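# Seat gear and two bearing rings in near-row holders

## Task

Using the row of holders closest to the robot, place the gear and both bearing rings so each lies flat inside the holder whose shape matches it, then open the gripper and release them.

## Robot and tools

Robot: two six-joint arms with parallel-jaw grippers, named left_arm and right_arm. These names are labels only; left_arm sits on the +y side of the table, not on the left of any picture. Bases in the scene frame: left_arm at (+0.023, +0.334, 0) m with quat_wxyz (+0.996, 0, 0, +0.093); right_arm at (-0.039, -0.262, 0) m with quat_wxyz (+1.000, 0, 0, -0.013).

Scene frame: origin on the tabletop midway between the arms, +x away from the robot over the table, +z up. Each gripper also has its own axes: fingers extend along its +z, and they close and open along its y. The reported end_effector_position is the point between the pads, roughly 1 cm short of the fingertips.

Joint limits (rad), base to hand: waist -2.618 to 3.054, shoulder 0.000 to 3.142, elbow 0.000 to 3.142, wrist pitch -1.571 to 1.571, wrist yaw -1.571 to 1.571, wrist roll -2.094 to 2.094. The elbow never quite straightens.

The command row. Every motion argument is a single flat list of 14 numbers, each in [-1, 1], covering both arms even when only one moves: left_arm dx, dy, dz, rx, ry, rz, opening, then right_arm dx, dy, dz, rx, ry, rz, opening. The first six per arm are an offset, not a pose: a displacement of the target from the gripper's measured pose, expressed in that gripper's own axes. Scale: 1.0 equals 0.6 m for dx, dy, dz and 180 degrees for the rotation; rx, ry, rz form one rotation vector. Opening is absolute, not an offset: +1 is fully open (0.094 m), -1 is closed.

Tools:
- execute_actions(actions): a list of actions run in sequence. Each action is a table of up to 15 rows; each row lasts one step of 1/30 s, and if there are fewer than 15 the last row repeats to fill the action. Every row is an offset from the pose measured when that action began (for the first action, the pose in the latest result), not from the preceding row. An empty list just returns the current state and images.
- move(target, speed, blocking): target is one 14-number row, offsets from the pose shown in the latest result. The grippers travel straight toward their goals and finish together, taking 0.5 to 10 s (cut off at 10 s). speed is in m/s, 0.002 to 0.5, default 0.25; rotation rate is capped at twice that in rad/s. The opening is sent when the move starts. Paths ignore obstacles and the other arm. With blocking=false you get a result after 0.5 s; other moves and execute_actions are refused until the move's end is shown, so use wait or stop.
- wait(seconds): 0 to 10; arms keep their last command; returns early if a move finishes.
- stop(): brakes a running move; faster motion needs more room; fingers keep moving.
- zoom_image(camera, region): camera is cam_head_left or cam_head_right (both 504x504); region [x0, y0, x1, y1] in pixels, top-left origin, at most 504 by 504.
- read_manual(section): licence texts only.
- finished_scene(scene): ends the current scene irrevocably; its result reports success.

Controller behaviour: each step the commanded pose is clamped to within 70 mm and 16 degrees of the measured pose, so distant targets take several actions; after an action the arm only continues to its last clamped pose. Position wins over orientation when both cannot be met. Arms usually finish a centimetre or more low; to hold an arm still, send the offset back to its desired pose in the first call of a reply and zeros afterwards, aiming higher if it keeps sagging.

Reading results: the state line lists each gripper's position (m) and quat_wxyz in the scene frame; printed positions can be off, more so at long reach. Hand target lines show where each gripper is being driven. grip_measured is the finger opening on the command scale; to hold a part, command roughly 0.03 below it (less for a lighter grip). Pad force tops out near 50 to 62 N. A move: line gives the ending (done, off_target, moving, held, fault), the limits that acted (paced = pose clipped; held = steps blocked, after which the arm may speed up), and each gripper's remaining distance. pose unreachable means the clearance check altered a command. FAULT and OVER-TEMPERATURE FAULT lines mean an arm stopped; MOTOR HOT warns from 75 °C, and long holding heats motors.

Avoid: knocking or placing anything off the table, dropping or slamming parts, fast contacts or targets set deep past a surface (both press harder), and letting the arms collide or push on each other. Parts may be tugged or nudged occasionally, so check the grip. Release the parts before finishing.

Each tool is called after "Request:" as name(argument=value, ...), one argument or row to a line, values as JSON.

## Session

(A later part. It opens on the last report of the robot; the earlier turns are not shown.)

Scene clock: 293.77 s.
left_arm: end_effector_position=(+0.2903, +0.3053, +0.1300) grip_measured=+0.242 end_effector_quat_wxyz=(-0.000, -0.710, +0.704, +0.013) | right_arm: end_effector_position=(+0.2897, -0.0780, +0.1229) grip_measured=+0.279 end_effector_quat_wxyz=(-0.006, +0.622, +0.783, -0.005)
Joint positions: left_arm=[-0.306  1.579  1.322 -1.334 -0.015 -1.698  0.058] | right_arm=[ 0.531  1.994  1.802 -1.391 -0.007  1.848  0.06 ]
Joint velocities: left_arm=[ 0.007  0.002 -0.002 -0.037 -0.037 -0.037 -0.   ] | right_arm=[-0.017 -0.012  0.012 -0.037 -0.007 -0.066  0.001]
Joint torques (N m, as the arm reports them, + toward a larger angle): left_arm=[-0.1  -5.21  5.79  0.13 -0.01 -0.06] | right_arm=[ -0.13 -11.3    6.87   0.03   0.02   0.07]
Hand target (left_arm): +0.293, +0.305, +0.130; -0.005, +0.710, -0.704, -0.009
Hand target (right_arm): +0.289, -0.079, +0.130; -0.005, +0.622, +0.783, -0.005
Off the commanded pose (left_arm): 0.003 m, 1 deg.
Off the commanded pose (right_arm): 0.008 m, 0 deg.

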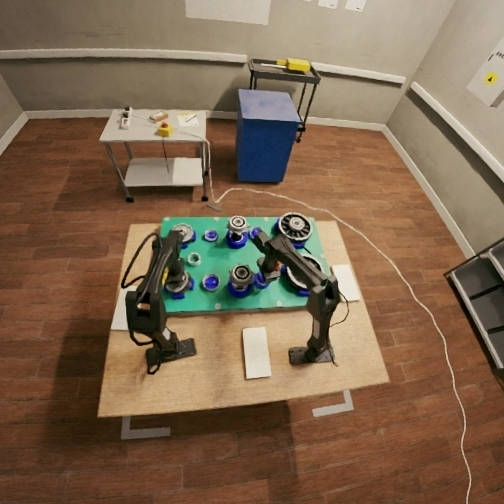

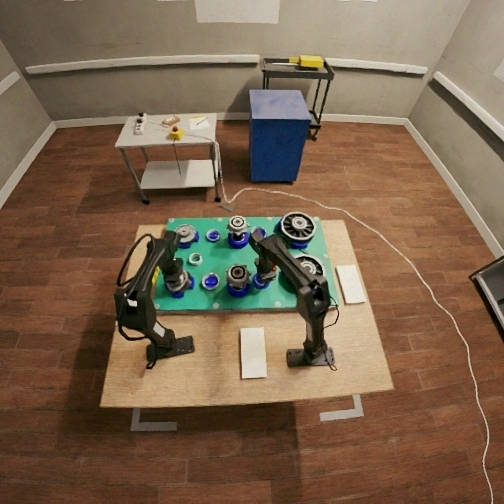

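Request:
move(
  target=[0.0, 0.0, -0.06, 0, -0.11, 0, 0.2, 0.073, -0.257, -0.028, 0, 0, -0.109, 0.24],
  speed=0.12,
)

Request:
zoom_image(
  camera="cam_head_right",
  region=[145, 225, 235, 310],
)

Request:
zoom_image(
  camera="cam_head_left",
  region=[145, 225, 235, 310],
)

Scene clock: 312.40 s.
left_arm: end_effector_position=(+0.2921, +0.2947, +0.1370) grip_measured=+0.242 end_effector_quat_wxyz=(+0.085, -0.705, +0.693, +0.124) | right_arm: end_effector_position=(+0.1344, -0.0675, +0.1392) grip_measured=+0.279 end_effector_quat_wxyz=(-0.007, +0.477, +0.879, -0.003)
Joint positions: left_arm=[-0.505  1.694  1.438 -1.465 -0.262 -1.926  0.058] | right_arm=[ 0.857  1.537  1.317 -1.359 -0.013  1.824  0.06 ]
Joint velocities: left_arm=[ 0.007  0.007  0.012 -0.022 -0.037 -0.037  0.001] | right_arm=[-0.002  0.017  0.002  0.007 -0.022 -0.007  0.   ]
Joint torques (N m, as the arm reports them, + toward a larger angle): left_arm=[-0.82 -8.53 10.72 -1.17 -0.71  0.02] | right_arm=[ 0.43 -8.06  4.49  0.21  0.01  0.12]
Hand target (left_arm): +0.291, +0.306, +0.166; -0.124, +0.697, -0.694, -0.130
Hand target (right_arm): +0.130, -0.071, +0.141; -0.005, +0.479, +0.878, -0.003
Off the commanded pose (left_arm): 0.031 m, 4 deg.
Off the commanded pose (right_arm): 0.006 m, 0 deg.
move: off_target (left_arm)

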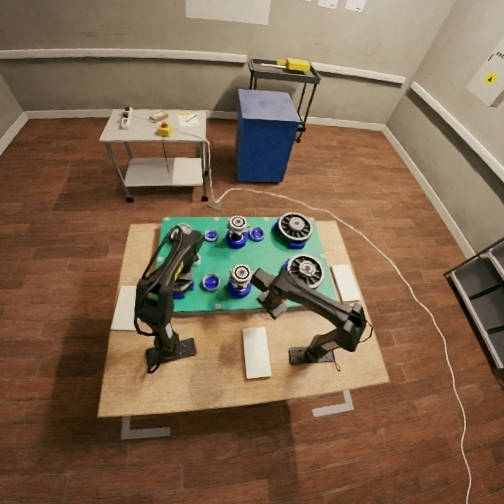

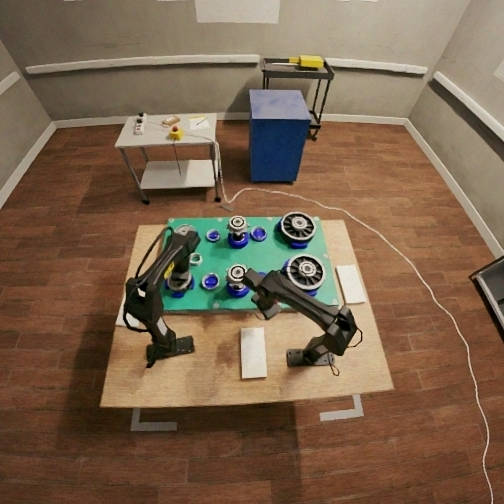

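Region (145, 225, 235, 310) of cam_head_right's 504x504 image, scaled by 5.600, with more detail than that image has.

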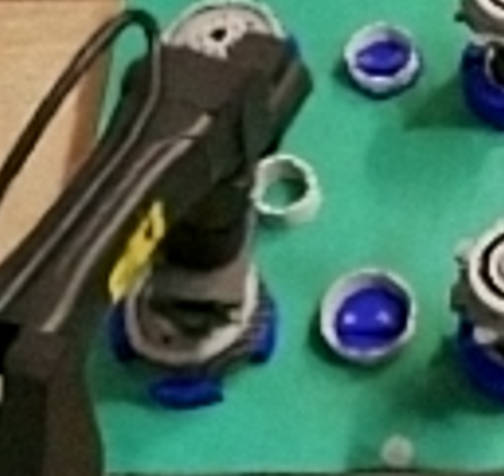

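Region (145, 225, 235, 310) of cam_head_left's 504x504 image, scaled by 5.600, with more detail than that image has.

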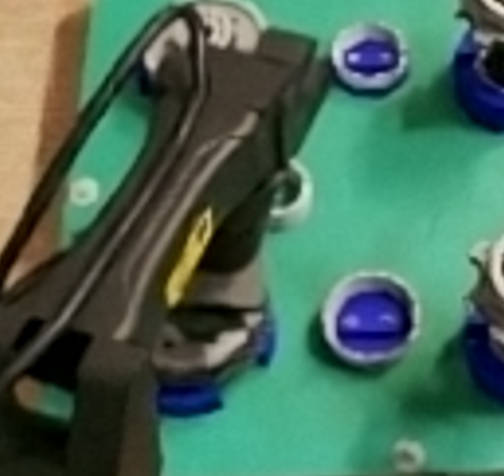

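Request:
move(
  target=[-0.0487, 0.003, -0.039, 0.015, -0.02, 0, 0.2, 0.3127, 0.016, 0.13, 0, 0, -0.125, 0.24],
  speed=0.15,
)

Request:
zoom_image(
  camera="cam_head_right",
  region=[145, 225, 235, 310],
)

Request:
zoom_image(
  camera="cam_head_left",
  region=[190, 290, 290, 390],
)

Scene clock: 335.03 s.
left_arm: end_effector_position=(+0.2923, +0.2974, +0.1365) grip_measured=+0.242 end_effector_quat_wxyz=(+0.082, -0.703, +0.695, +0.125) | right_arm: end_effector_position=(+0.0359, +0.0854, +0.0573) grip_measured=+0.279 end_effector_quat_wxyz=(-0.008, +0.292, +0.956, -0.017)
Joint positions: left_arm=[-0.494  1.694  1.436 -1.464 -0.26  -1.91   0.058] | right_arm=[ 1.373  1.954  1.482 -1.132 -0.018  1.939  0.06 ]
Joint velocities: left_arm=[ 0.002 -0.017  0.012 -0.051  0.007  0.037  0.   ] | right_arm=[ 0.002  0.007 -0.012 -0.007  0.007 -0.022 -0.   ]
Joint torques (N m, as the arm reports them, + toward a larger angle): left_arm=[ 1.35 -9.48  9.69 -1.   -0.72  0.09] | right_arm=[  0.15 -10.67   7.25   0.28   0.05   0.16]
Hand target (left_arm): +0.291, +0.315, +0.166; -0.123, +0.699, -0.692, -0.129
Hand target (right_arm): +0.039, +0.095, +0.064; -0.005, +0.296, +0.955, -0.000
Off the commanded pose (left_arm): 0.036 m, 5 deg.
Off the commanded pose (right_arm): 0.012 m, 2 deg.
move: off_target (left_arm, right_arm)

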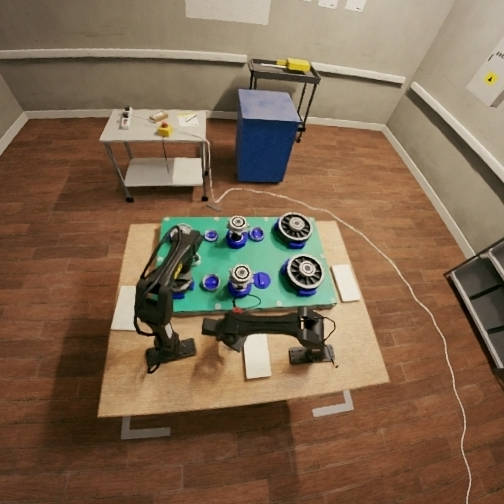

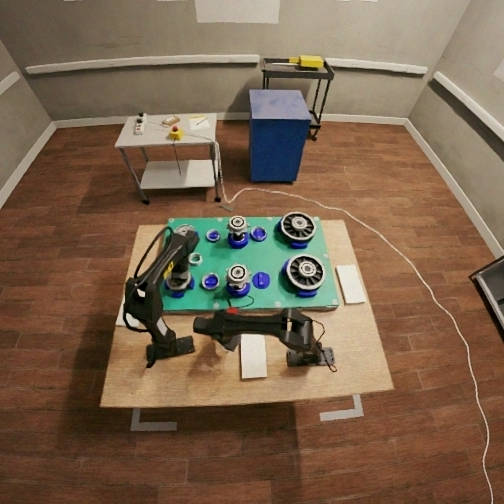

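Region (145, 225, 235, 310) of cam_head_right's 504x504 image, scaled by 5.600, with more detail than that image has.

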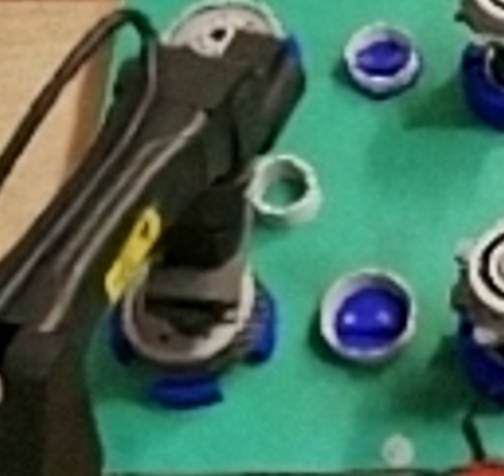

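Region (190, 290, 290, 390) of cam_head_left's 504x504 image, scaled by 5.040, with more detail than that image has.

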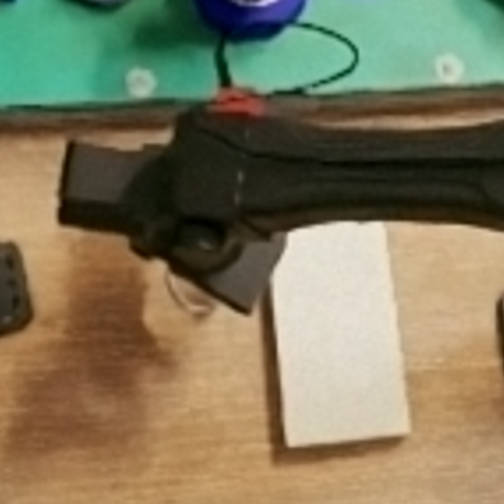

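Request:
execute_actions(
  actions=[
    [[-0.045,0.003,-0.042,0.015,-0.024,0,0.2,0.004,0.008,0.0,0,0,0,0.24],[-0.047,0.003,-0.045,0.015,-0.026,0,0.2,0.005,0.009,0.005,0,0,0,0.24],[-0.049,0.003,-0.048,0.015,-0.028,0,0.2,0.006,0.010,0.010,0,0,0,0.24],[-0.051,0.003,-0.051,0.015,-0.030,0,0.2,0.007,0.011,0.015,0,0,0,0.24],[-0.053,0.003,-0.054,0.015,-0.032,0,0.2,0.008,0.012,0.020,0,0,0,0.24],[-0.055,0.003,-0.057,0.015,-0.034,0,0.2,0.009,0.013,0.025,0,0,0,0.24],[-0.057,0.003,-0.060,0.015,-0.036,0,0.2,0.010,0.014,0.030,0,0,0,0.24],[-0.059,0.003,-0.063,0.015,-0.038,0,0.2,0.011,0.015,0.035,0,0,0,0.24],[-0.061,0.003,-0.065,0.015,-0.040,0,0.2,0.011,0.016,0.040,0,0,0,0.24],[-0.063,0.003,-0.067,0.015,-0.042,0,0.2,0.011,0.017,0.045,0,0,0,0.24],[-0.064,0.003,-0.067,0.015,-0.044,0,0.2,0.011,0.017,0.050,0,0,0,0.24],[-0.064,0.003,-0.067,0.015,-0.045,0,0.2,0.011,0.017,0.054,0,0,0,0.24]],
  ],
)

Request:
wait(
  seconds=0.5,
)

Request:
zoom_image(
  camera="cam_head_right",
  region=[145, 225, 235, 310],
)

Scene clock: 349.83 s.
left_arm: end_effector_position=(+0.2947, +0.3005, +0.1407) grip_measured=+0.242 end_effector_quat_wxyz=(+0.089, -0.700, +0.695, +0.135) | right_arm: end_effector_position=(+0.0377, +0.0936, +0.0290) grip_measured=+0.279 end_effector_quat_wxyz=(-0.008, +0.292, +0.956, -0.023)
Joint positions: left_arm=[-0.494  1.71   1.466 -1.49  -0.282 -1.908  0.058] | right_arm=[ 1.373  2.025  1.467 -1.058 -0.019  1.939  0.06 ]
Joint velocities: left_arm=[-0.012 -0.007 -0.007  0.007 -0.081 -0.037  0.   ] | right_arm=[ 0.002  0.037 -0.056  0.11   0.007 -0.022 -0.001]
Joint torques (N m, as the arm reports them, + toward a larger angle): left_arm=[ -0.35 -10.22  11.6   -1.35  -1.    -0.05] | right_arm=[  0.68 -10.97   4.65   0.32  -0.01   0.11]
Hand target (left_arm): +0.292, +0.322, +0.182; -0.151, +0.692, -0.691, -0.144
Hand target (right_arm): +0.035, +0.097, +0.025; -0.008, +0.292, +0.956, -0.017
Off the commanded pose (left_arm): 0.050 m, 7 deg.
Off the commanded pose (right_arm): 0.006 m, 1 deg.
joint sent to its limit (left arm) — the command would take joint 4 (wrist pitch) past its lower limit, so that joint was sent only as far as its limit.

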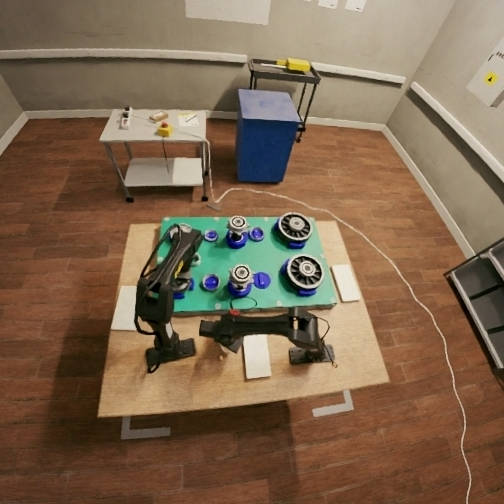

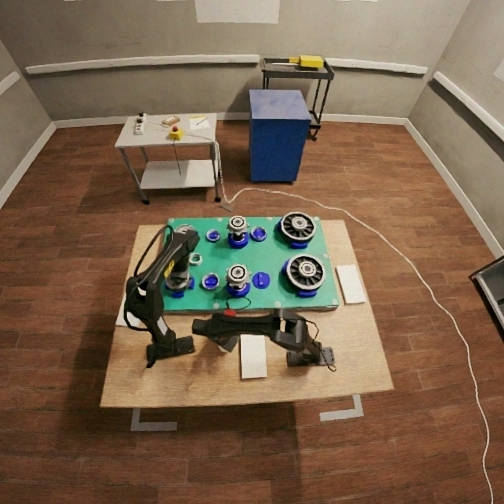

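Scene clock: 350.33 s.
left_arm: end_effector_position=(+0.2946, +0.3013, +0.1410) grip_measured=+0.242 end_effector_quat_wxyz=(+0.090, -0.700, +0.695, +0.137) | right_arm: end_effector_position=(+0.0383, +0.0966, +0.0275) grip_measured=+0.279 end_effector_quat_wxyz=(-0.008, +0.292, +0.956, -0.017)
Joint positions: left_arm=[-0.494  1.71   1.466 -1.491 -0.286 -1.908  0.058] | right_arm=[ 1.373  2.027  1.465 -1.042 -0.019  1.939  0.06 ]
Joint velocities: left_arm=[-0.007 -0.012 -0.017 -0.022  0.007 -0.037  0.   ] | right_arm=[-0.007  0.007  0.007  0.007 -0.022 -0.022  0.   ]
Joint torques (N m, as the arm reports them, + toward a larger angle): left_arm=[ -0.42 -10.21  11.4   -1.33  -1.06  -0.06] | right_arm=[  0.48 -10.93   4.48   0.35  -0.08   0.08]
Hand target (left_arm): +0.292, +0.322, +0.182; -0.152, +0.692, -0.691, -0.144
Hand target (right_arm): +0.035, +0.097, +0.025; -0.008, +0.292, +0.956, -0.017
Off the commanded pose (left_arm): 0.050 m, 7 deg.
Off the commanded pose (right_arm): 0.004 m, 0 deg.
wait: 0.50 s; at rest by 0.33 s

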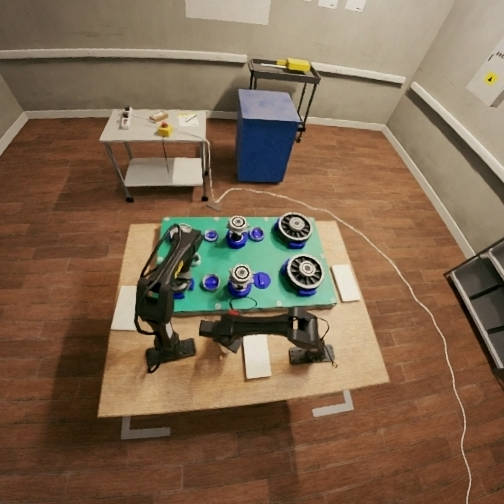

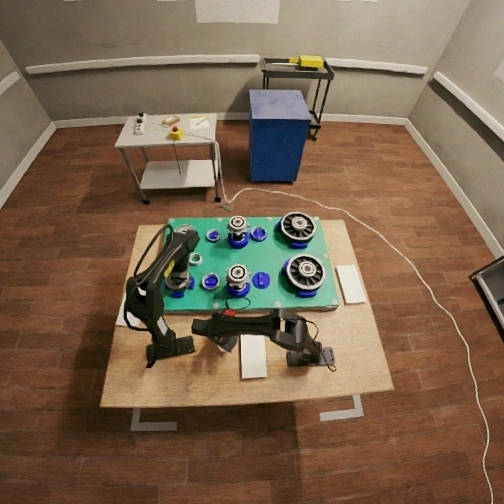

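Region (145, 225, 235, 310) of cam_head_right's 504x504 image, scaled by 5.600, with more detail than that image has.

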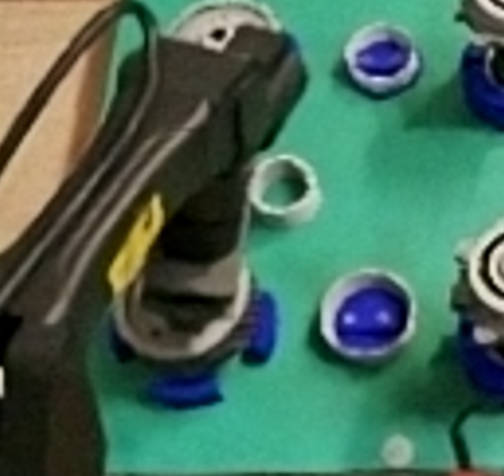

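Request:
execute_actions(
  actions=[
    [[-0.055,0.008,-0.052,0.015,-0.033,0,0.2,0,0,0.004,0,0,0,0.24],[-0.054,0.008,-0.049,0.015,-0.033,0,0.2,0,0,0.006,0,0,0,0.24],[-0.053,0.007,-0.046,0.015,-0.033,0,0.2,0,0,0.008,0,0,0,0.24],[-0.052,0.007,-0.043,0.015,-0.033,0,0.2,0,0,0.010,0,0,0,0.24],[-0.051,0.006,-0.040,0.015,-0.033,0,0.2,0,0,0.012,0,0,0,0.24],[-0.050,0.006,-0.037,0.015,-0.033,0,0.2,0,0,0.014,0,0,0,0.24],[-0.049,0.005,-0.034,0.015,-0.033,0,0.2,0,0,0.016,0,0,0,0.24],[-0.048,0.005,-0.031,0.015,-0.033,0,0.2,0,0,0.018,0,0,0,0.24],[-0.047,0.004,-0.028,0.015,-0.033,0,0.2,0,0,0.020,0,0,0,0.24],[-0.046,0.004,-0.025,0.015,-0.033,0,0.2,0,0,0.022,0,0,0,0.24],[-0.045,0.003,-0.022,0.015,-0.033,0,0.2,0,0,0.024,0,0,0,0.24],[-0.044,0.003,-0.019,0.015,-0.033,0,0.2,0,0,0.026,0,0,0,0.24],[-0.043,0.002,-0.016,0.015,-0.033,0,0.2,0,0,0.028,0,0,0,0.24],[-0.042,0.002,-0.014,0.015,-0.033,0,0.2,0,0,0.028,0,0,0,0.24],[-0.041,0.001,-0.012,0.015,-0.033,0,0.2,0,0,0.028,0,0,0,0.24]],
  ],
)

Request:
wait(
  seconds=0.5,
)

Request:
zoom_image(
  camera="cam_head_right",
  region=[145, 225, 235, 310],
)

Scene clock: 362.83 s.
left_arm: end_effector_position=(+0.2946, +0.3034, +0.1382) grip_measured=+0.242 end_effector_quat_wxyz=(+0.094, -0.698, +0.696, +0.143) | right_arm: end_effector_position=(+0.0386, +0.0983, +0.0247) grip_measured=+0.279 end_effector_quat_wxyz=(-0.009, +0.292, +0.956, -0.012)
Joint positions: left_arm=[-0.494  1.715  1.456 -1.486 -0.298 -1.907  0.058] | right_arm=[ 1.373  2.027  1.454 -1.019 -0.019  1.939  0.06 ]
Joint velocities: left_arm=[ 0.012 -0.061 -0.081  0.051 -0.037 -0.007 -0.001] | right_arm=[-0.012 -0.007 -0.007 -0.022 -0.081 -0.066 -0.   ]
Joint torques (N m, as the arm reports them, + toward a larger angle): left_arm=[ 0.39 -8.61  5.61 -0.69 -0.83 -0.05] | right_arm=[-0.1  -9.61  3.08  0.61  0.    0.03]
Hand target (left_arm): +0.295, +0.321, +0.155; -0.141, +0.690, -0.693, -0.155
Hand target (right_arm): +0.038, +0.096, +0.011; -0.008, +0.292, +0.956, -0.017
Off the commanded pose (left_arm): 0.026 m, 6 deg.
Off the commanded pose (right_arm): 0.014 m, 1 deg.

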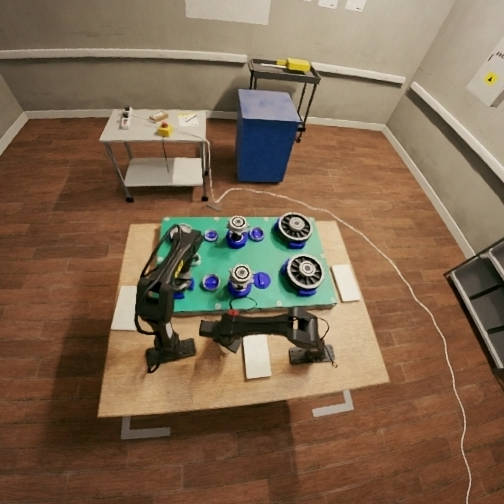

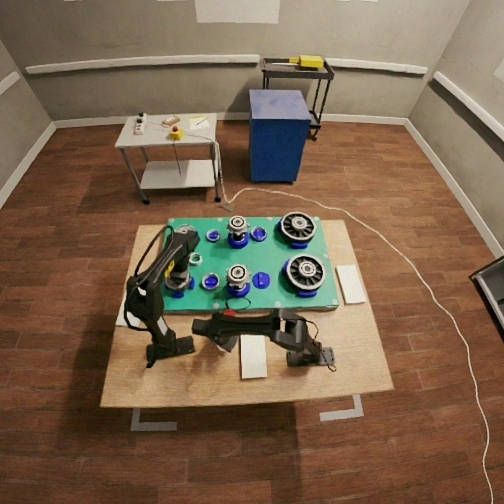

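Scene clock: 363.33 s.
left_arm: end_effector_position=(+0.2945, +0.3035, +0.1380) grip_measured=+0.242 end_effector_quat_wxyz=(+0.094, -0.698, +0.695, +0.142) | right_arm: end_effector_position=(+0.0386, +0.0983, +0.0247) grip_measured=+0.279 end_effector_quat_wxyz=(-0.009, +0.292, +0.956, -0.012)
Joint positions: left_arm=[-0.494  1.712  1.452 -1.482 -0.298 -1.908  0.058] | right_arm=[ 1.373  2.027  1.454 -1.019 -0.019  1.939  0.06 ]
Joint velocities: left_arm=[-0.002 -0.007  0.007 -0.022 -0.051  0.037 -0.001] | right_arm=[ 0.002 -0.022 -0.017  0.037  0.022 -0.037 -0.   ]
Joint torques (N m, as the arm reports them, + toward a larger angle): left_arm=[ 0.36 -8.37  5.79 -0.57 -0.87  0.01] | right_arm=[-0.06 -9.58  2.92  0.68 -0.06  0.04]
Hand target (left_arm): +0.295, +0.321, +0.155; -0.141, +0.690, -0.693, -0.155
Hand target (right_arm): +0.038, +0.096, +0.011; -0.008, +0.292, +0.956, -0.017
Off the commanded pose (left_arm): 0.026 m, 6 deg.
Off the commanded pose (right_arm): 0.014 m, 1 deg.
wait: 0.50 s; at rest by 0.17 s

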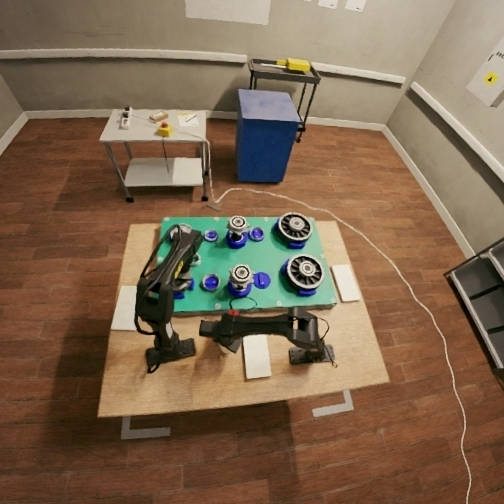

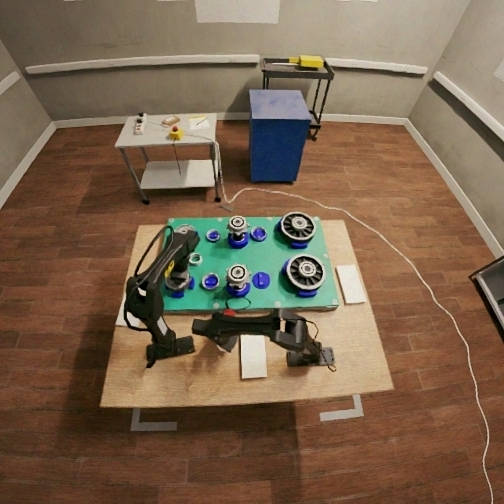

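Region (145, 225, 235, 310) of cam_head_right's 504x504 image, scaled by 5.600, with more detail than that image has.

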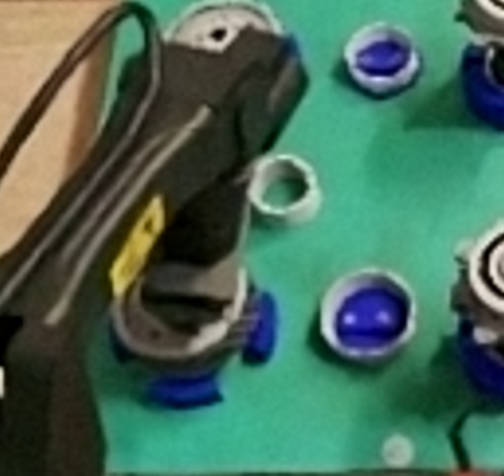

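Request:
execute_actions(
  actions=[
    [[-0.038,0.002,-0.019,0.018,-0.028,0,0.2,0,0,0,0,0,0,0.6],[-0.038,0.004,-0.022,0.018,-0.028,0,0.2,0,0,0,0,0,0,0.6],[-0.039,0.006,-0.025,0.018,-0.028,0,0.2,0,0,0,0,0,0,0.6],[-0.039,0.008,-0.028,0.018,-0.028,0,0.2,0,0,0,0,0,0,0.6],[-0.040,0.010,-0.031,0.018,-0.028,0,0.2,0,0,0,0,0,0,0.6],[-0.040,0.012,-0.034,0.018,-0.028,0,0.2,0,0,0,0,0,0,0.6],[-0.041,0.014,-0.037,0.018,-0.028,0,0.2,0,0,0,0,0,0,0.6],[-0.041,0.016,-0.040,0.018,-0.028,0,0.2,0,0,-0.01,0,0,0,0.6],[-0.042,0.018,-0.043,0.018,-0.028,0,0.2,0,0,-0.02,0,0,0,0.6],[-0.042,0.020,-0.045,0.018,-0.028,0,0.2,0,0,-0.03,0,0,0,0.6],[-0.042,0.022,-0.047,0.018,-0.028,0,0.2,0,0,-0.04,0,0,0,0.6],[-0.042,0.024,-0.047,0.018,-0.028,0,0.2,0,0,-0.05,0,0,0,0.6],[-0.042,0.024,-0.047,0.018,-0.028,0,0.2,0,0,-0.06,0,0,0,0.6],[-0.042,0.024,-0.047,0.018,-0.028,0,0.2,0,0,-0.07,0,0,0,0.6],[-0.042,0.024,-0.047,0.018,-0.028,0,0.2,0,0,-0.08,0,0,0,0.6]],
  ],
)

Request:
wait(
  seconds=0.5,
)

Request:
zoom_image(
  camera="cam_head_right",
  region=[145, 225, 235, 310],
)

Scene clock: 383.63 s.
left_arm: end_effector_position=(+0.2941, +0.3014, +0.1384) grip_measured=+0.242 end_effector_quat_wxyz=(+0.100, -0.699, +0.694, +0.139) | right_arm: end_effector_position=(+0.0389, +0.1007, +0.0422) grip_measured=+0.598 end_effector_quat_wxyz=(-0.009, +0.292, +0.956, -0.014)
Joint positions: left_arm=[-0.505  1.706  1.446 -1.477 -0.304 -1.923  0.058] | right_arm=[ 1.373  2.02   1.516 -1.093 -0.021  1.939  0.075]
Joint velocities: left_arm=[-0.022 -0.012 -0.027  0.037 -0.022  0.022 -0.001] | right_arm=[ 0.007 -0.134  0.491 -0.52   0.051 -0.081 -0.   ]
Joint torques (N m, as the arm reports them, + toward a larger angle): left_arm=[ -0.91 -10.99   7.44  -1.22  -0.77   0.04] | right_arm=[ -0.17 -13.93   7.08   0.05   0.     0.01]
Hand target (left_arm): +0.283, +0.318, +0.170; -0.144, +0.689, -0.694, -0.150
Hand target (right_arm): +0.040, +0.098, +0.071; -0.009, +0.292, +0.956, -0.010
Off the commanded pose (left_arm): 0.041 m, 5 deg.
Off the commanded pose (right_arm): 0.031 m, 0 deg.

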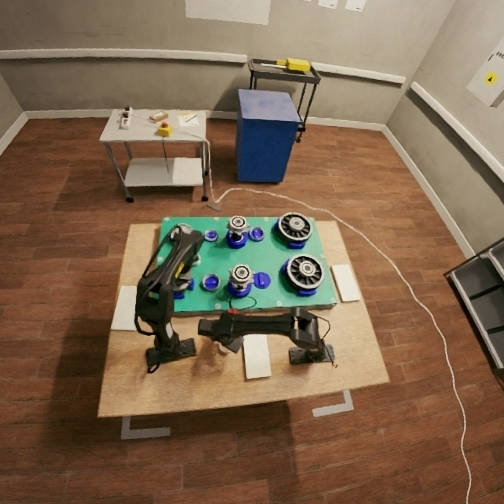

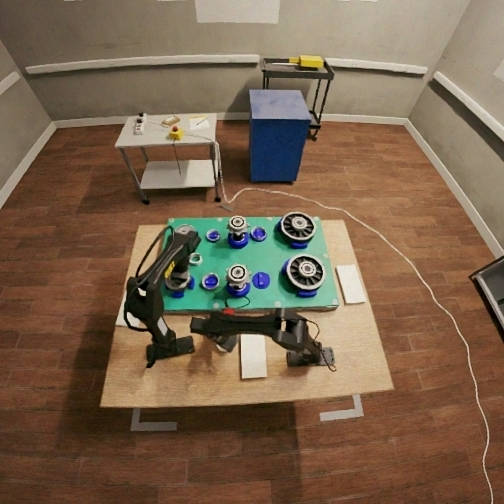

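Scene clock: 384.13 s.
left_arm: end_effector_position=(+0.2941, +0.3011, +0.1384) grip_measured=+0.242 end_effector_quat_wxyz=(+0.101, -0.699, +0.694, +0.139) | right_arm: end_effector_position=(+0.0389, +0.1006, +0.0647) grip_measured=+0.598 end_effector_quat_wxyz=(-0.010, +0.292, +0.956, -0.006)
Joint positions: left_arm=[-0.507  1.706  1.446 -1.477 -0.304 -1.925  0.058] | right_arm=[ 1.373  1.986  1.558 -1.153 -0.021  1.939  0.075]
Joint velocities: left_arm=[-0.012 -0.002 -0.017  0.007  0.022  0.11   0.   ] | right_arm=[ 0.007  0.012  0.002 -0.037  0.081 -0.037  0.003]
Joint torques (N m, as the arm reports them, + toward a larger angle): left_arm=[ -0.91 -11.11   7.71  -1.17  -0.86  -0.04] | right_arm=[ -0.26 -11.45   6.15   0.     0.02  -0.03]
Hand target (left_arm): +0.283, +0.318, +0.170; -0.144, +0.689, -0.694, -0.150
Hand target (right_arm): +0.040, +0.098, +0.071; -0.009, +0.292, +0.956, -0.009
Off the commanded pose (left_arm): 0.041 m, 5 deg.
Off the commanded pose (right_arm): 0.008 m, 1 deg.
wait: 0.50 s; no rest

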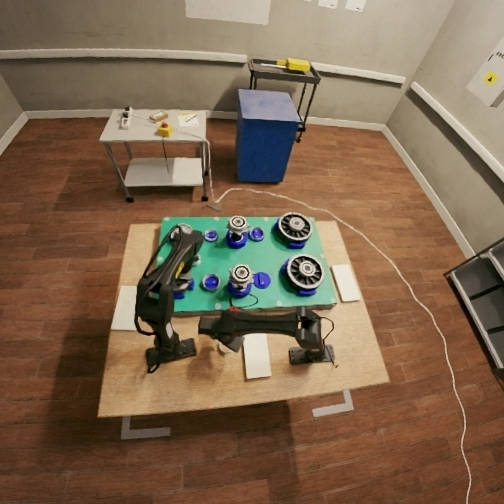

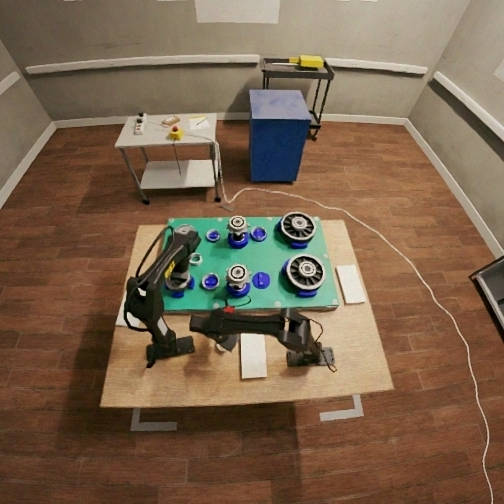

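Region (145, 225, 235, 310) of cam_head_right's 504x504 image, scaled by 5.600, with more detail than that image has.

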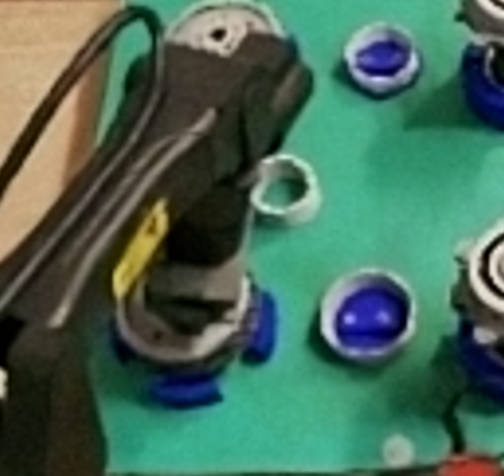

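Request:
execute_actions(
  actions=[
    [[-0.043,0.016,-0.041,0.015,-0.024,0,0.2,0,0,-0.02,0,0,0,0.6],[-0.041,0.010,-0.042,0.015,-0.024,0,0.2,0,0,-0.03,0,0,0,0.6],[-0.039,0.004,-0.043,0.015,-0.024,0,0.2,0,0,-0.04,0,0,0,0.6],[-0.038,-0.001,-0.043,0.015,-0.024,0,0.2,0,0,-0.05,0,0,0,0.6],[-0.036,-0.001,-0.040,0.015,-0.024,0,0.2,0,0,-0.06,0,0,0,0.6],[-0.034,-0.001,-0.036,0.015,-0.023,0,0.2,0,0,-0.07,0,0,0,0.6],[-0.032,-0.002,-0.032,0.015,-0.023,0,0.2,0,0,-0.08,0,0,0,0.6],[-0.030,-0.002,-0.028,0.014,-0.022,0,0.2,0,0,-0.09,0,0,0,0.6],[-0.028,-0.002,-0.024,0.014,-0.022,0,0.2,0,0,-0.10,0,0,0,0.6],[-0.026,-0.002,-0.020,0.013,-0.021,0,0.2,0,0,-0.10,0,0,0,0.6],[-0.024,-0.003,-0.016,0.013,-0.021,0,0.2,0,0,-0.10,0,0,0,0.6],[-0.022,-0.003,-0.012,0.012,-0.020,0,0.2,0,0,-0.10,0,0,0,0.6],[-0.021,-0.003,-0.008,0.012,-0.020,0,0.2,0,0,-0.10,0,0,0,0.6],[-0.020,-0.003,-0.005,0.012,-0.020,0,0.2,0,0,-0.10,0,0,0,0.6],[-0.019,-0.003,-0.003,0.012,-0.020,0,0.2,0,0,-0.10,0,0,0,0.6]],
  ],
)

Request:
wait(
  seconds=0.5,
)

Request:
zoom_image(
  camera="cam_head_right",
  region=[145, 225, 235, 310],
)

Scene clock: 403.43 s.
left_arm: end_effector_position=(+0.2941, +0.3009, +0.1365) grip_measured=+0.242 end_effector_quat_wxyz=(+0.102, -0.702, +0.690, +0.141) | right_arm: end_effector_position=(+0.0411, +0.1114, +0.1174) grip_measured=+0.598 end_effector_quat_wxyz=(-0.012, +0.292, +0.956, +0.011)
Joint positions: left_arm=[-0.509  1.71   1.442 -1.473 -0.306 -1.936  0.058] | right_arm=[ 1.373  1.977  1.755 -1.325 -0.022  1.939  0.075]
Joint velocities: left_arm=[-0.071 -0.012 -0.037  0.051 -0.037 -0.095 -0.   ] | right_arm=[-0.017 -0.022  0.027 -0.139  0.022 -0.022  0.001]
Joint torques (N m, as the arm reports them, + toward a larger angle): left_arm=[-0.29 -7.13  4.76 -0.31 -0.55  0.16] | right_arm=[ -0.49 -11.55   6.39   0.08  -0.05  -0.03]
Hand target (left_arm): +0.296, +0.311, +0.144; -0.134, +0.693, -0.692, -0.148
Hand target (right_arm): +0.041, +0.101, +0.125; -0.010, +0.292, +0.956, -0.005
Off the commanded pose (left_arm): 0.013 m, 4 deg.
Off the commanded pose (right_arm): 0.013 m, 2 deg.

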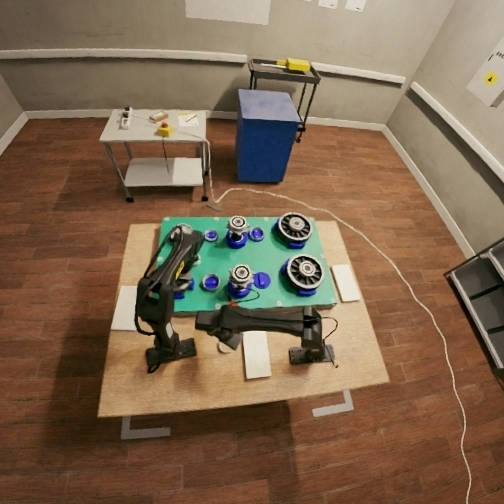

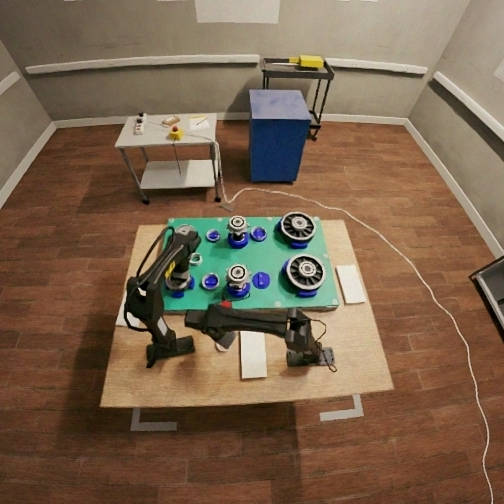

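Scene clock: 403.93 s.
left_arm: end_effector_position=(+0.2940, +0.3007, +0.1362) grip_measured=+0.242 end_effector_quat_wxyz=(+0.105, -0.703, +0.689, +0.141) | right_arm: end_effector_position=(+0.0392, +0.1036, +0.1175) grip_measured=+0.598 end_effector_quat_wxyz=(-0.011, +0.292, +0.956, -0.005)
Joint positions: left_arm=[-0.513  1.707  1.437 -1.47  -0.312 -1.943  0.058] | right_arm=[ 1.373  1.977  1.755 -1.357 -0.023  1.939  0.075]
Joint velocities: left_arm=[-0.002 -0.012  0.002 -0.051 -0.022  0.007 -0.001] | right_arm=[-0.012 -0.007  0.002 -0.022 -0.037 -0.022 -0.001]
Joint torques (N m, as the arm reports them, + toward a larger angle): left_arm=[ 0.24 -7.3   4.95 -0.34 -0.58  0.08] | right_arm=[ -0.25 -11.39   6.52   0.    -0.02  -0.01]
Hand target (left_arm): +0.296, +0.311, +0.144; -0.134, +0.693, -0.692, -0.148
Hand target (right_arm): +0.040, +0.101, +0.125; -0.010, +0.292, +0.956, -0.005
Off the commanded pose (left_arm): 0.013 m, 4 deg.
Off the commanded pose (right_arm): 0.008 m, 0 deg.
wait: 0.50 s; at rest by 0.37 s

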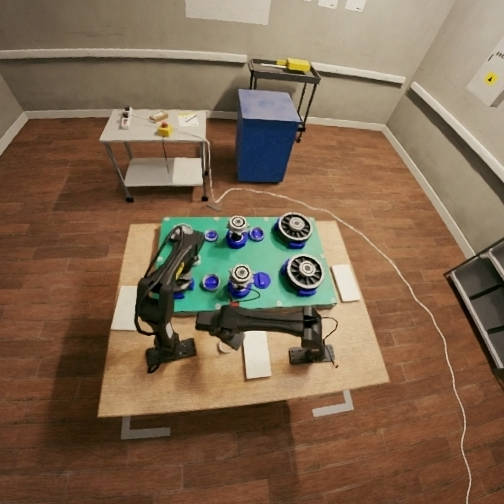

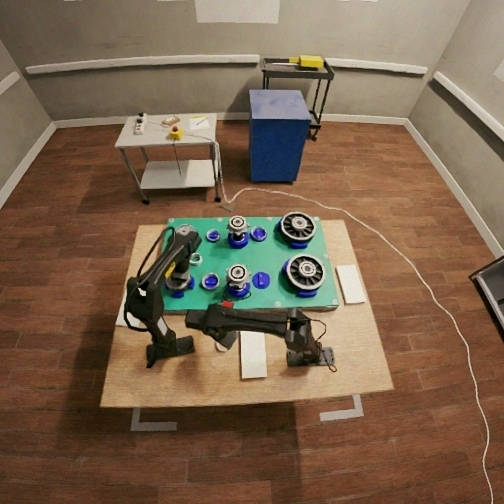

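Region (145, 225, 235, 310) of cam_head_right's 504x504 image, scaled by 5.600, with more detail than that image has.

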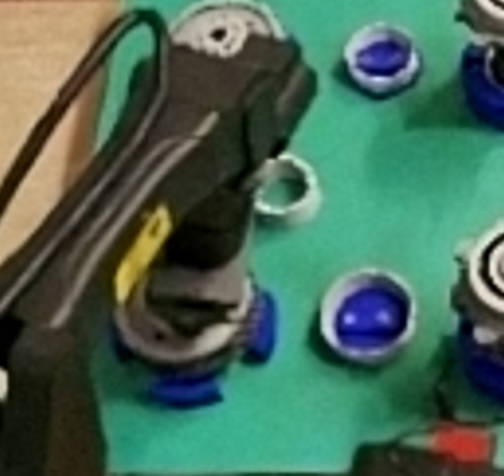

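Request:
execute_actions(
  actions=[
    [[0,0,0,0,0,0,0.55,0,0,-0.01,0,0,0,0.6]],
  ],
)

Request:
zoom_image(
  camera="cam_head_right",
  region=[145, 225, 235, 310],
)

Scene clock: 409.10 s.
left_arm: end_effector_position=(+0.2922, +0.3008, +0.1362) grip_measured=+0.548 end_effector_quat_wxyz=(+0.103, -0.703, +0.689, +0.144) | right_arm: end_effector_position=(+0.0390, +0.1035, +0.1175) grip_measured=+0.598 end_effector_quat_wxyz=(-0.012, +0.292, +0.956, -0.005)
Joint positions: left_arm=[-0.513  1.707  1.437 -1.476 -0.31  -1.945  0.073] | right_arm=[ 1.373  1.977  1.755 -1.358 -0.024  1.939  0.075]
Joint velocities: left_arm=[-0.012 -0.017 -0.017  0.022 -0.037 -0.037  0.   ] | right_arm=[-0.012  0.007 -0.002 -0.022  0.066  0.007 -0.001]
Joint torques (N m, as the arm reports them, + toward a larger angle): left_arm=[-0.03 -5.52  5.61 -0.29 -0.1  -0.05] | right_arm=[ -0.21 -11.01   6.87   0.05  -0.02   0.02]
Hand target (left_arm): +0.294, +0.301, +0.136; -0.105, +0.703, -0.690, -0.141
Hand target (right_arm): +0.039, +0.104, +0.123; -0.011, +0.292, +0.956, -0.005
Off the commanded pose (left_arm): 0.002 m, 0 deg.
Off the commanded pose (right_arm): 0.006 m, 0 deg.

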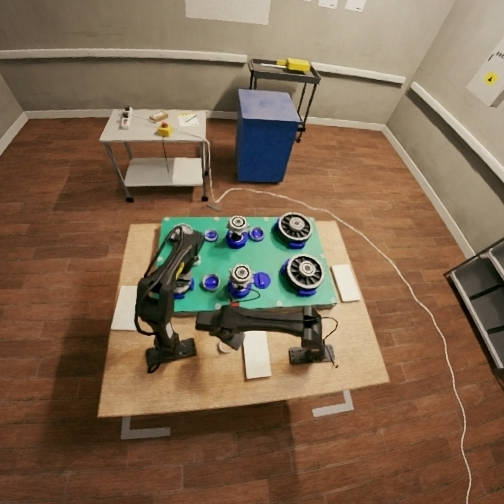

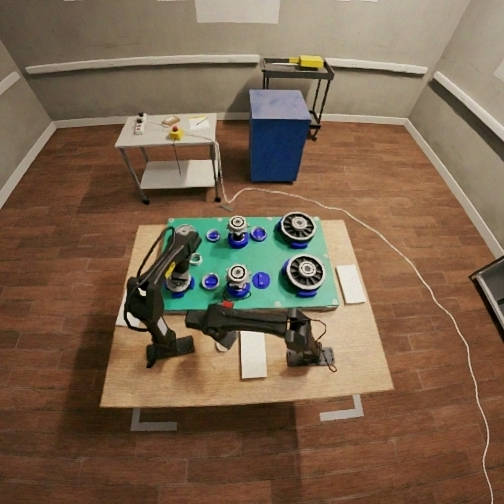

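Region (145, 225, 235, 310) of cam_head_right's 504x504 image, scaled by 5.600, with more detail than that image has.

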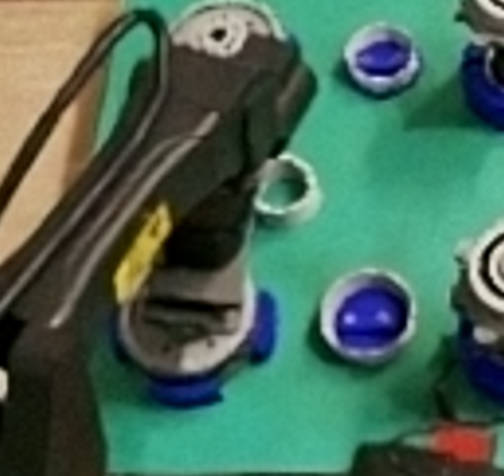

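Request:
move(
  target=[0.212, 0.012, -0.138, 0.0474, 0.1044, 0.1712, 1, -0.339, -0.321, -0.058, 0, 0, 0.225, 1],
  speed=0.25,
)

Request:
zoom_image(
  camera="cam_head_right",
  region=[145, 215, 255, 315],
)

Request:
zoom_image(
  camera="cam_head_left",
  region=[145, 215, 255, 315],
)

Scene clock: 425.33 s.
left_arm: end_effector_position=(+0.2909, +0.1574, +0.1665) grip_measured=+1.000 end_effector_quat_wxyz=(-0.000, -0.506, +0.862, +0.002) | right_arm: end_effector_position=(+0.1080, -0.1611, +0.1494) grip_measured=+1.000 end_effector_quat_wxyz=(-0.013, +0.607, +0.795, +0.001)
Joint positions: left_arm=[-0.772  1.771  1.68  -1.483 -0.001 -1.648  0.094] | right_arm=[ 0.599  1.224  1.107 -1.461 -0.025  1.876  0.094]
Joint velocities: left_arm=[ 0.002  0.002 -0.002 -0.007 -0.051 -0.007  0.   ] | right_arm=[-0.017  0.002 -0.012  0.066  0.066 -0.022  0.   ]
Joint torques (N m, as the arm reports them, + toward a larger angle): left_arm=[-0.65 -6.49  7.98 -0.2   0.05  0.01] | right_arm=[-0.53 -4.56  4.42 -0.05  0.1  -0.04]
Hand target (left_arm): +0.290, +0.155, +0.172; -0.001, -0.501, +0.865, -0.000
Hand target (right_arm): +0.101, -0.169, +0.149; -0.013, +0.605, +0.796, -0.011
Off the commanded pose (left_arm): 0.006 m, 1 deg.
Off the commanded pose (right_arm): 0.011 m, 1 deg.
move: off_target (right_arm)

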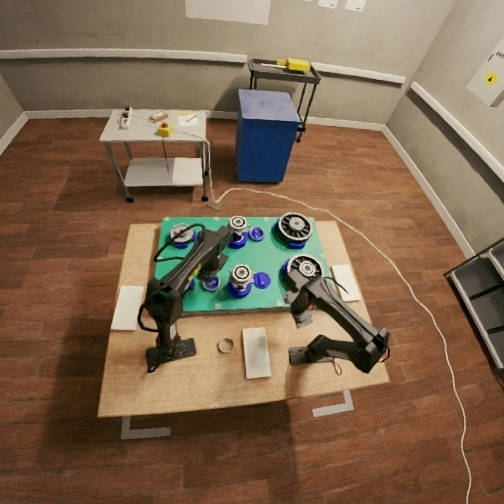

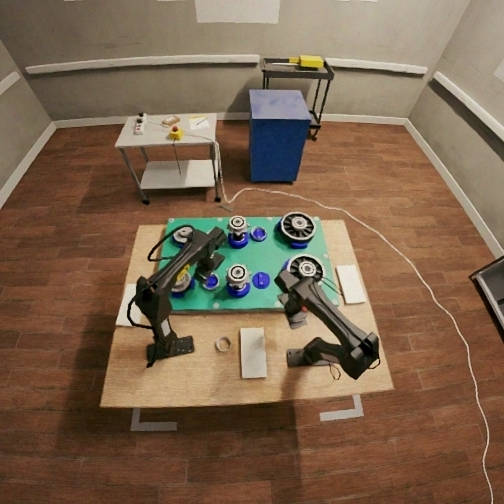

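Region (145, 215, 255, 315) of cam_head_right's 504x504 image, scaled by 4.582, with more detail than that image has; it fills the top 458 rows of this view, and the rest is white.

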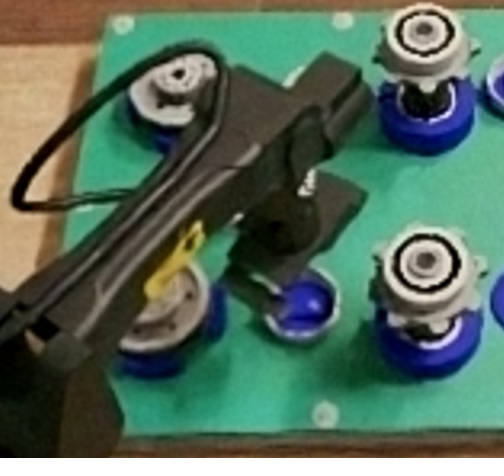

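Region (145, 215, 255, 315) of cam_head_left's 504x504 image, scaled by 4.582, with more detail than that image has; it fills the top 458 rows of this view, and the rest is white.

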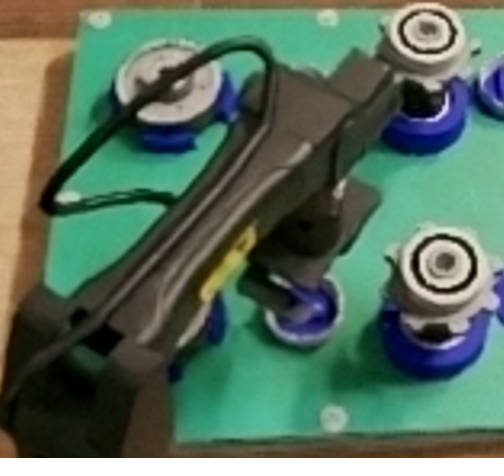

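Request:
move(
  target=[0.006, -0.004, 0.088, 0, 0, 0, 1, 0, 0, -0.005, 0, 0, 0, 1],
  speed=0.1,
)

Request:
zoom_image(
  camera="cam_head_right",
  region=[180, 245, 280, 310],
)

Request:
zoom_image(
  camera="cam_head_left",
  region=[180, 245, 280, 310],
)

Scene clock: 430.07 s.
left_arm: end_effector_position=(+0.2925, +0.1547, +0.1152) grip_measured=+1.000 end_effector_quat_wxyz=(-0.001, -0.508, +0.862, +0.003) | right_arm: end_effector_position=(+0.1077, -0.1609, +0.1494) grip_measured=+1.000 end_effector_quat_wxyz=(-0.014, +0.605, +0.796, +0.001)
Joint positions: left_arm=[-0.776  1.776  1.482 -1.284 -0.001 -1.654  0.094] | right_arm=[ 0.599  1.224  1.107 -1.462 -0.027  1.873  0.094]
Joint velocities: left_arm=[ 0.002 -0.007  0.017 -0.066 -0.007 -0.081  0.   ] | right_arm=[-0.007  0.002  0.007 -0.066  0.007 -0.051  0.   ]
Joint torques (N m, as the arm reports them, + toward a larger angle): left_arm=[-0.87 -6.73  5.16  0.15  0.02 -0.09] | right_arm=[-0.1  -2.88  6.04  0.18 -0.06  0.08]
Hand target (left_arm): +0.291, +0.152, +0.114; -0.000, -0.506, +0.862, +0.002
Hand target (right_arm): +0.108, -0.161, +0.152; -0.013, +0.606, +0.795, +0.001
Off the commanded pose (left_arm): 0.003 m, 0 deg.
Off the commanded pose (right_arm): 0.003 m, 0 deg.
move: done

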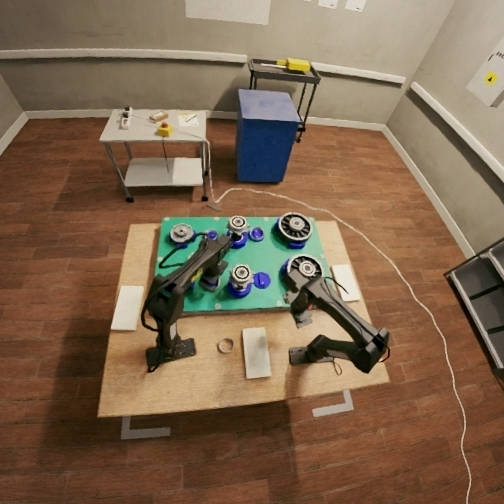

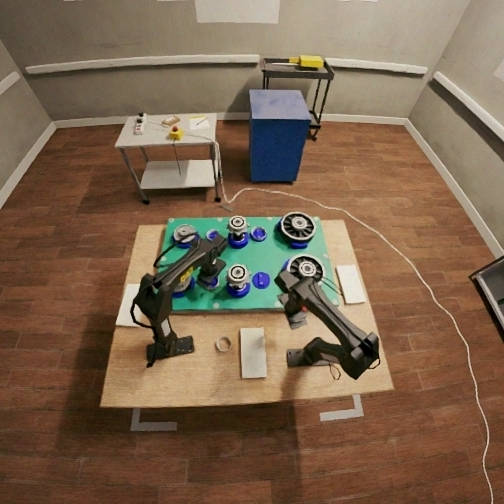

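Region (180, 245, 280, 310) of cam_head_right's 504x504 image, scaled by 5.040, with more detail than that image has; it fills the top 328 rows of this view, and the rest is white.

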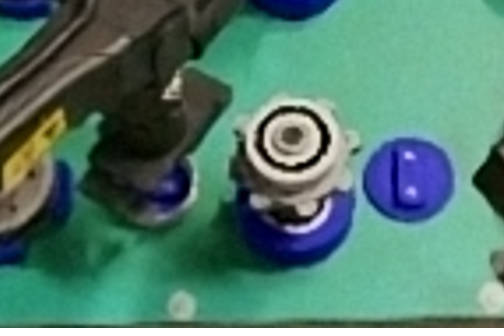

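Region (180, 245, 280, 310) of cam_head_left's 504x504 image, scaled by 5.040, with more detail than that image has; it fills the top 328 rows of this view, and the rest is white.

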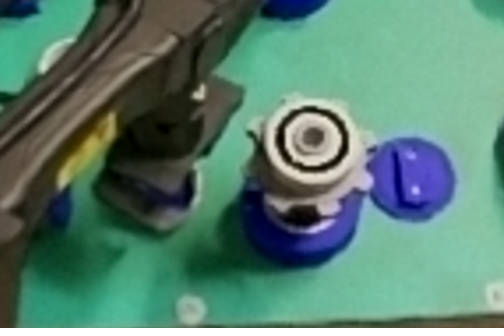

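Request:
move(
  target=[0.003, 0.0, 0.052, 0, 0, 0, 1, 0, 0, -0.005, 0, 0, 0, 1],
  speed=0.04,
)

Request:
zoom_image(
  camera="cam_head_right",
  region=[180, 250, 250, 305],
)

Scene clock: 434.97 s.
left_arm: end_effector_position=(+0.2927, +0.1546, +0.0855) grip_measured=+1.000 end_effector_quat_wxyz=(-0.002, -0.508, +0.861, +0.004) | right_arm: end_effector_position=(+0.1076, -0.1608, +0.1494) grip_measured=+1.000 end_effector_quat_wxyz=(-0.015, +0.605, +0.796, +0.001)
Joint positions: left_arm=[-0.776  1.791  1.383 -1.171 -0.001 -1.655  0.094] | right_arm=[ 0.599  1.224  1.107 -1.462 -0.028  1.873  0.094]
Joint velocities: left_arm=[-0.002  0.002 -0.017 -0.022 -0.007 -0.022  0.   ] | right_arm=[ 0.002 -0.007 -0.002  0.007 -0.007 -0.022  0.   ]
Joint torques (N m, as the arm reports them, + toward a larger angle): left_arm=[-0.58 -6.78  5.02  0.07  0.08 -0.08] | right_arm=[-0.03 -3.02  6.16  0.21 -0.03 -0.01]
Hand target (left_arm): +0.292, +0.153, +0.084; -0.001, -0.508, +0.862, +0.003
Hand target (right_arm): +0.108, -0.161, +0.152; -0.014, +0.605, +0.796, +0.001
Off the commanded pose (left_arm): 0.002 m, 0 deg.
Off the commanded pose (right_arm): 0.003 m, 0 deg.
move: done

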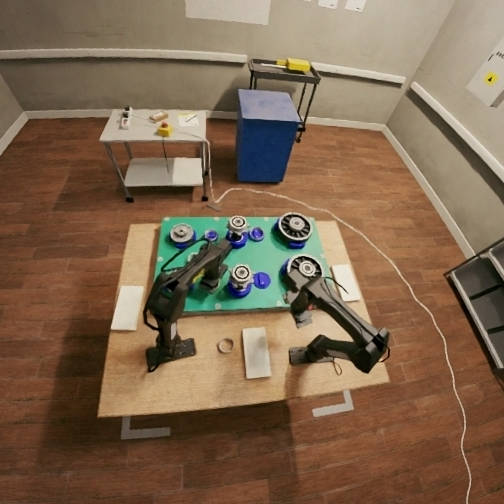

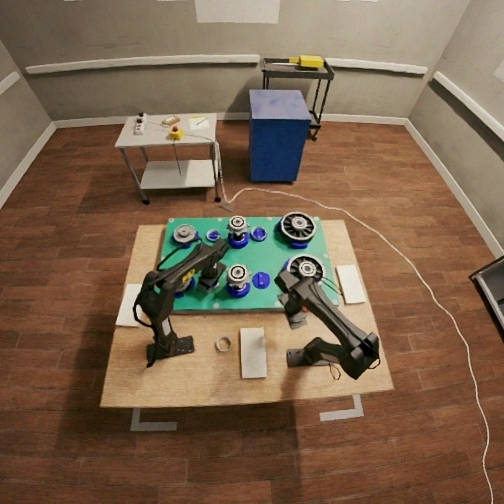

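Region (180, 250, 250, 305) of cam_head_right's 504x504 image, scaled by 7.200, with more detail than that image has; it fills the top 396 rows of this view, and the rest is white.

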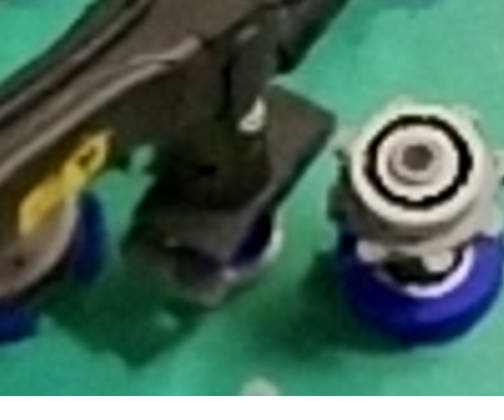

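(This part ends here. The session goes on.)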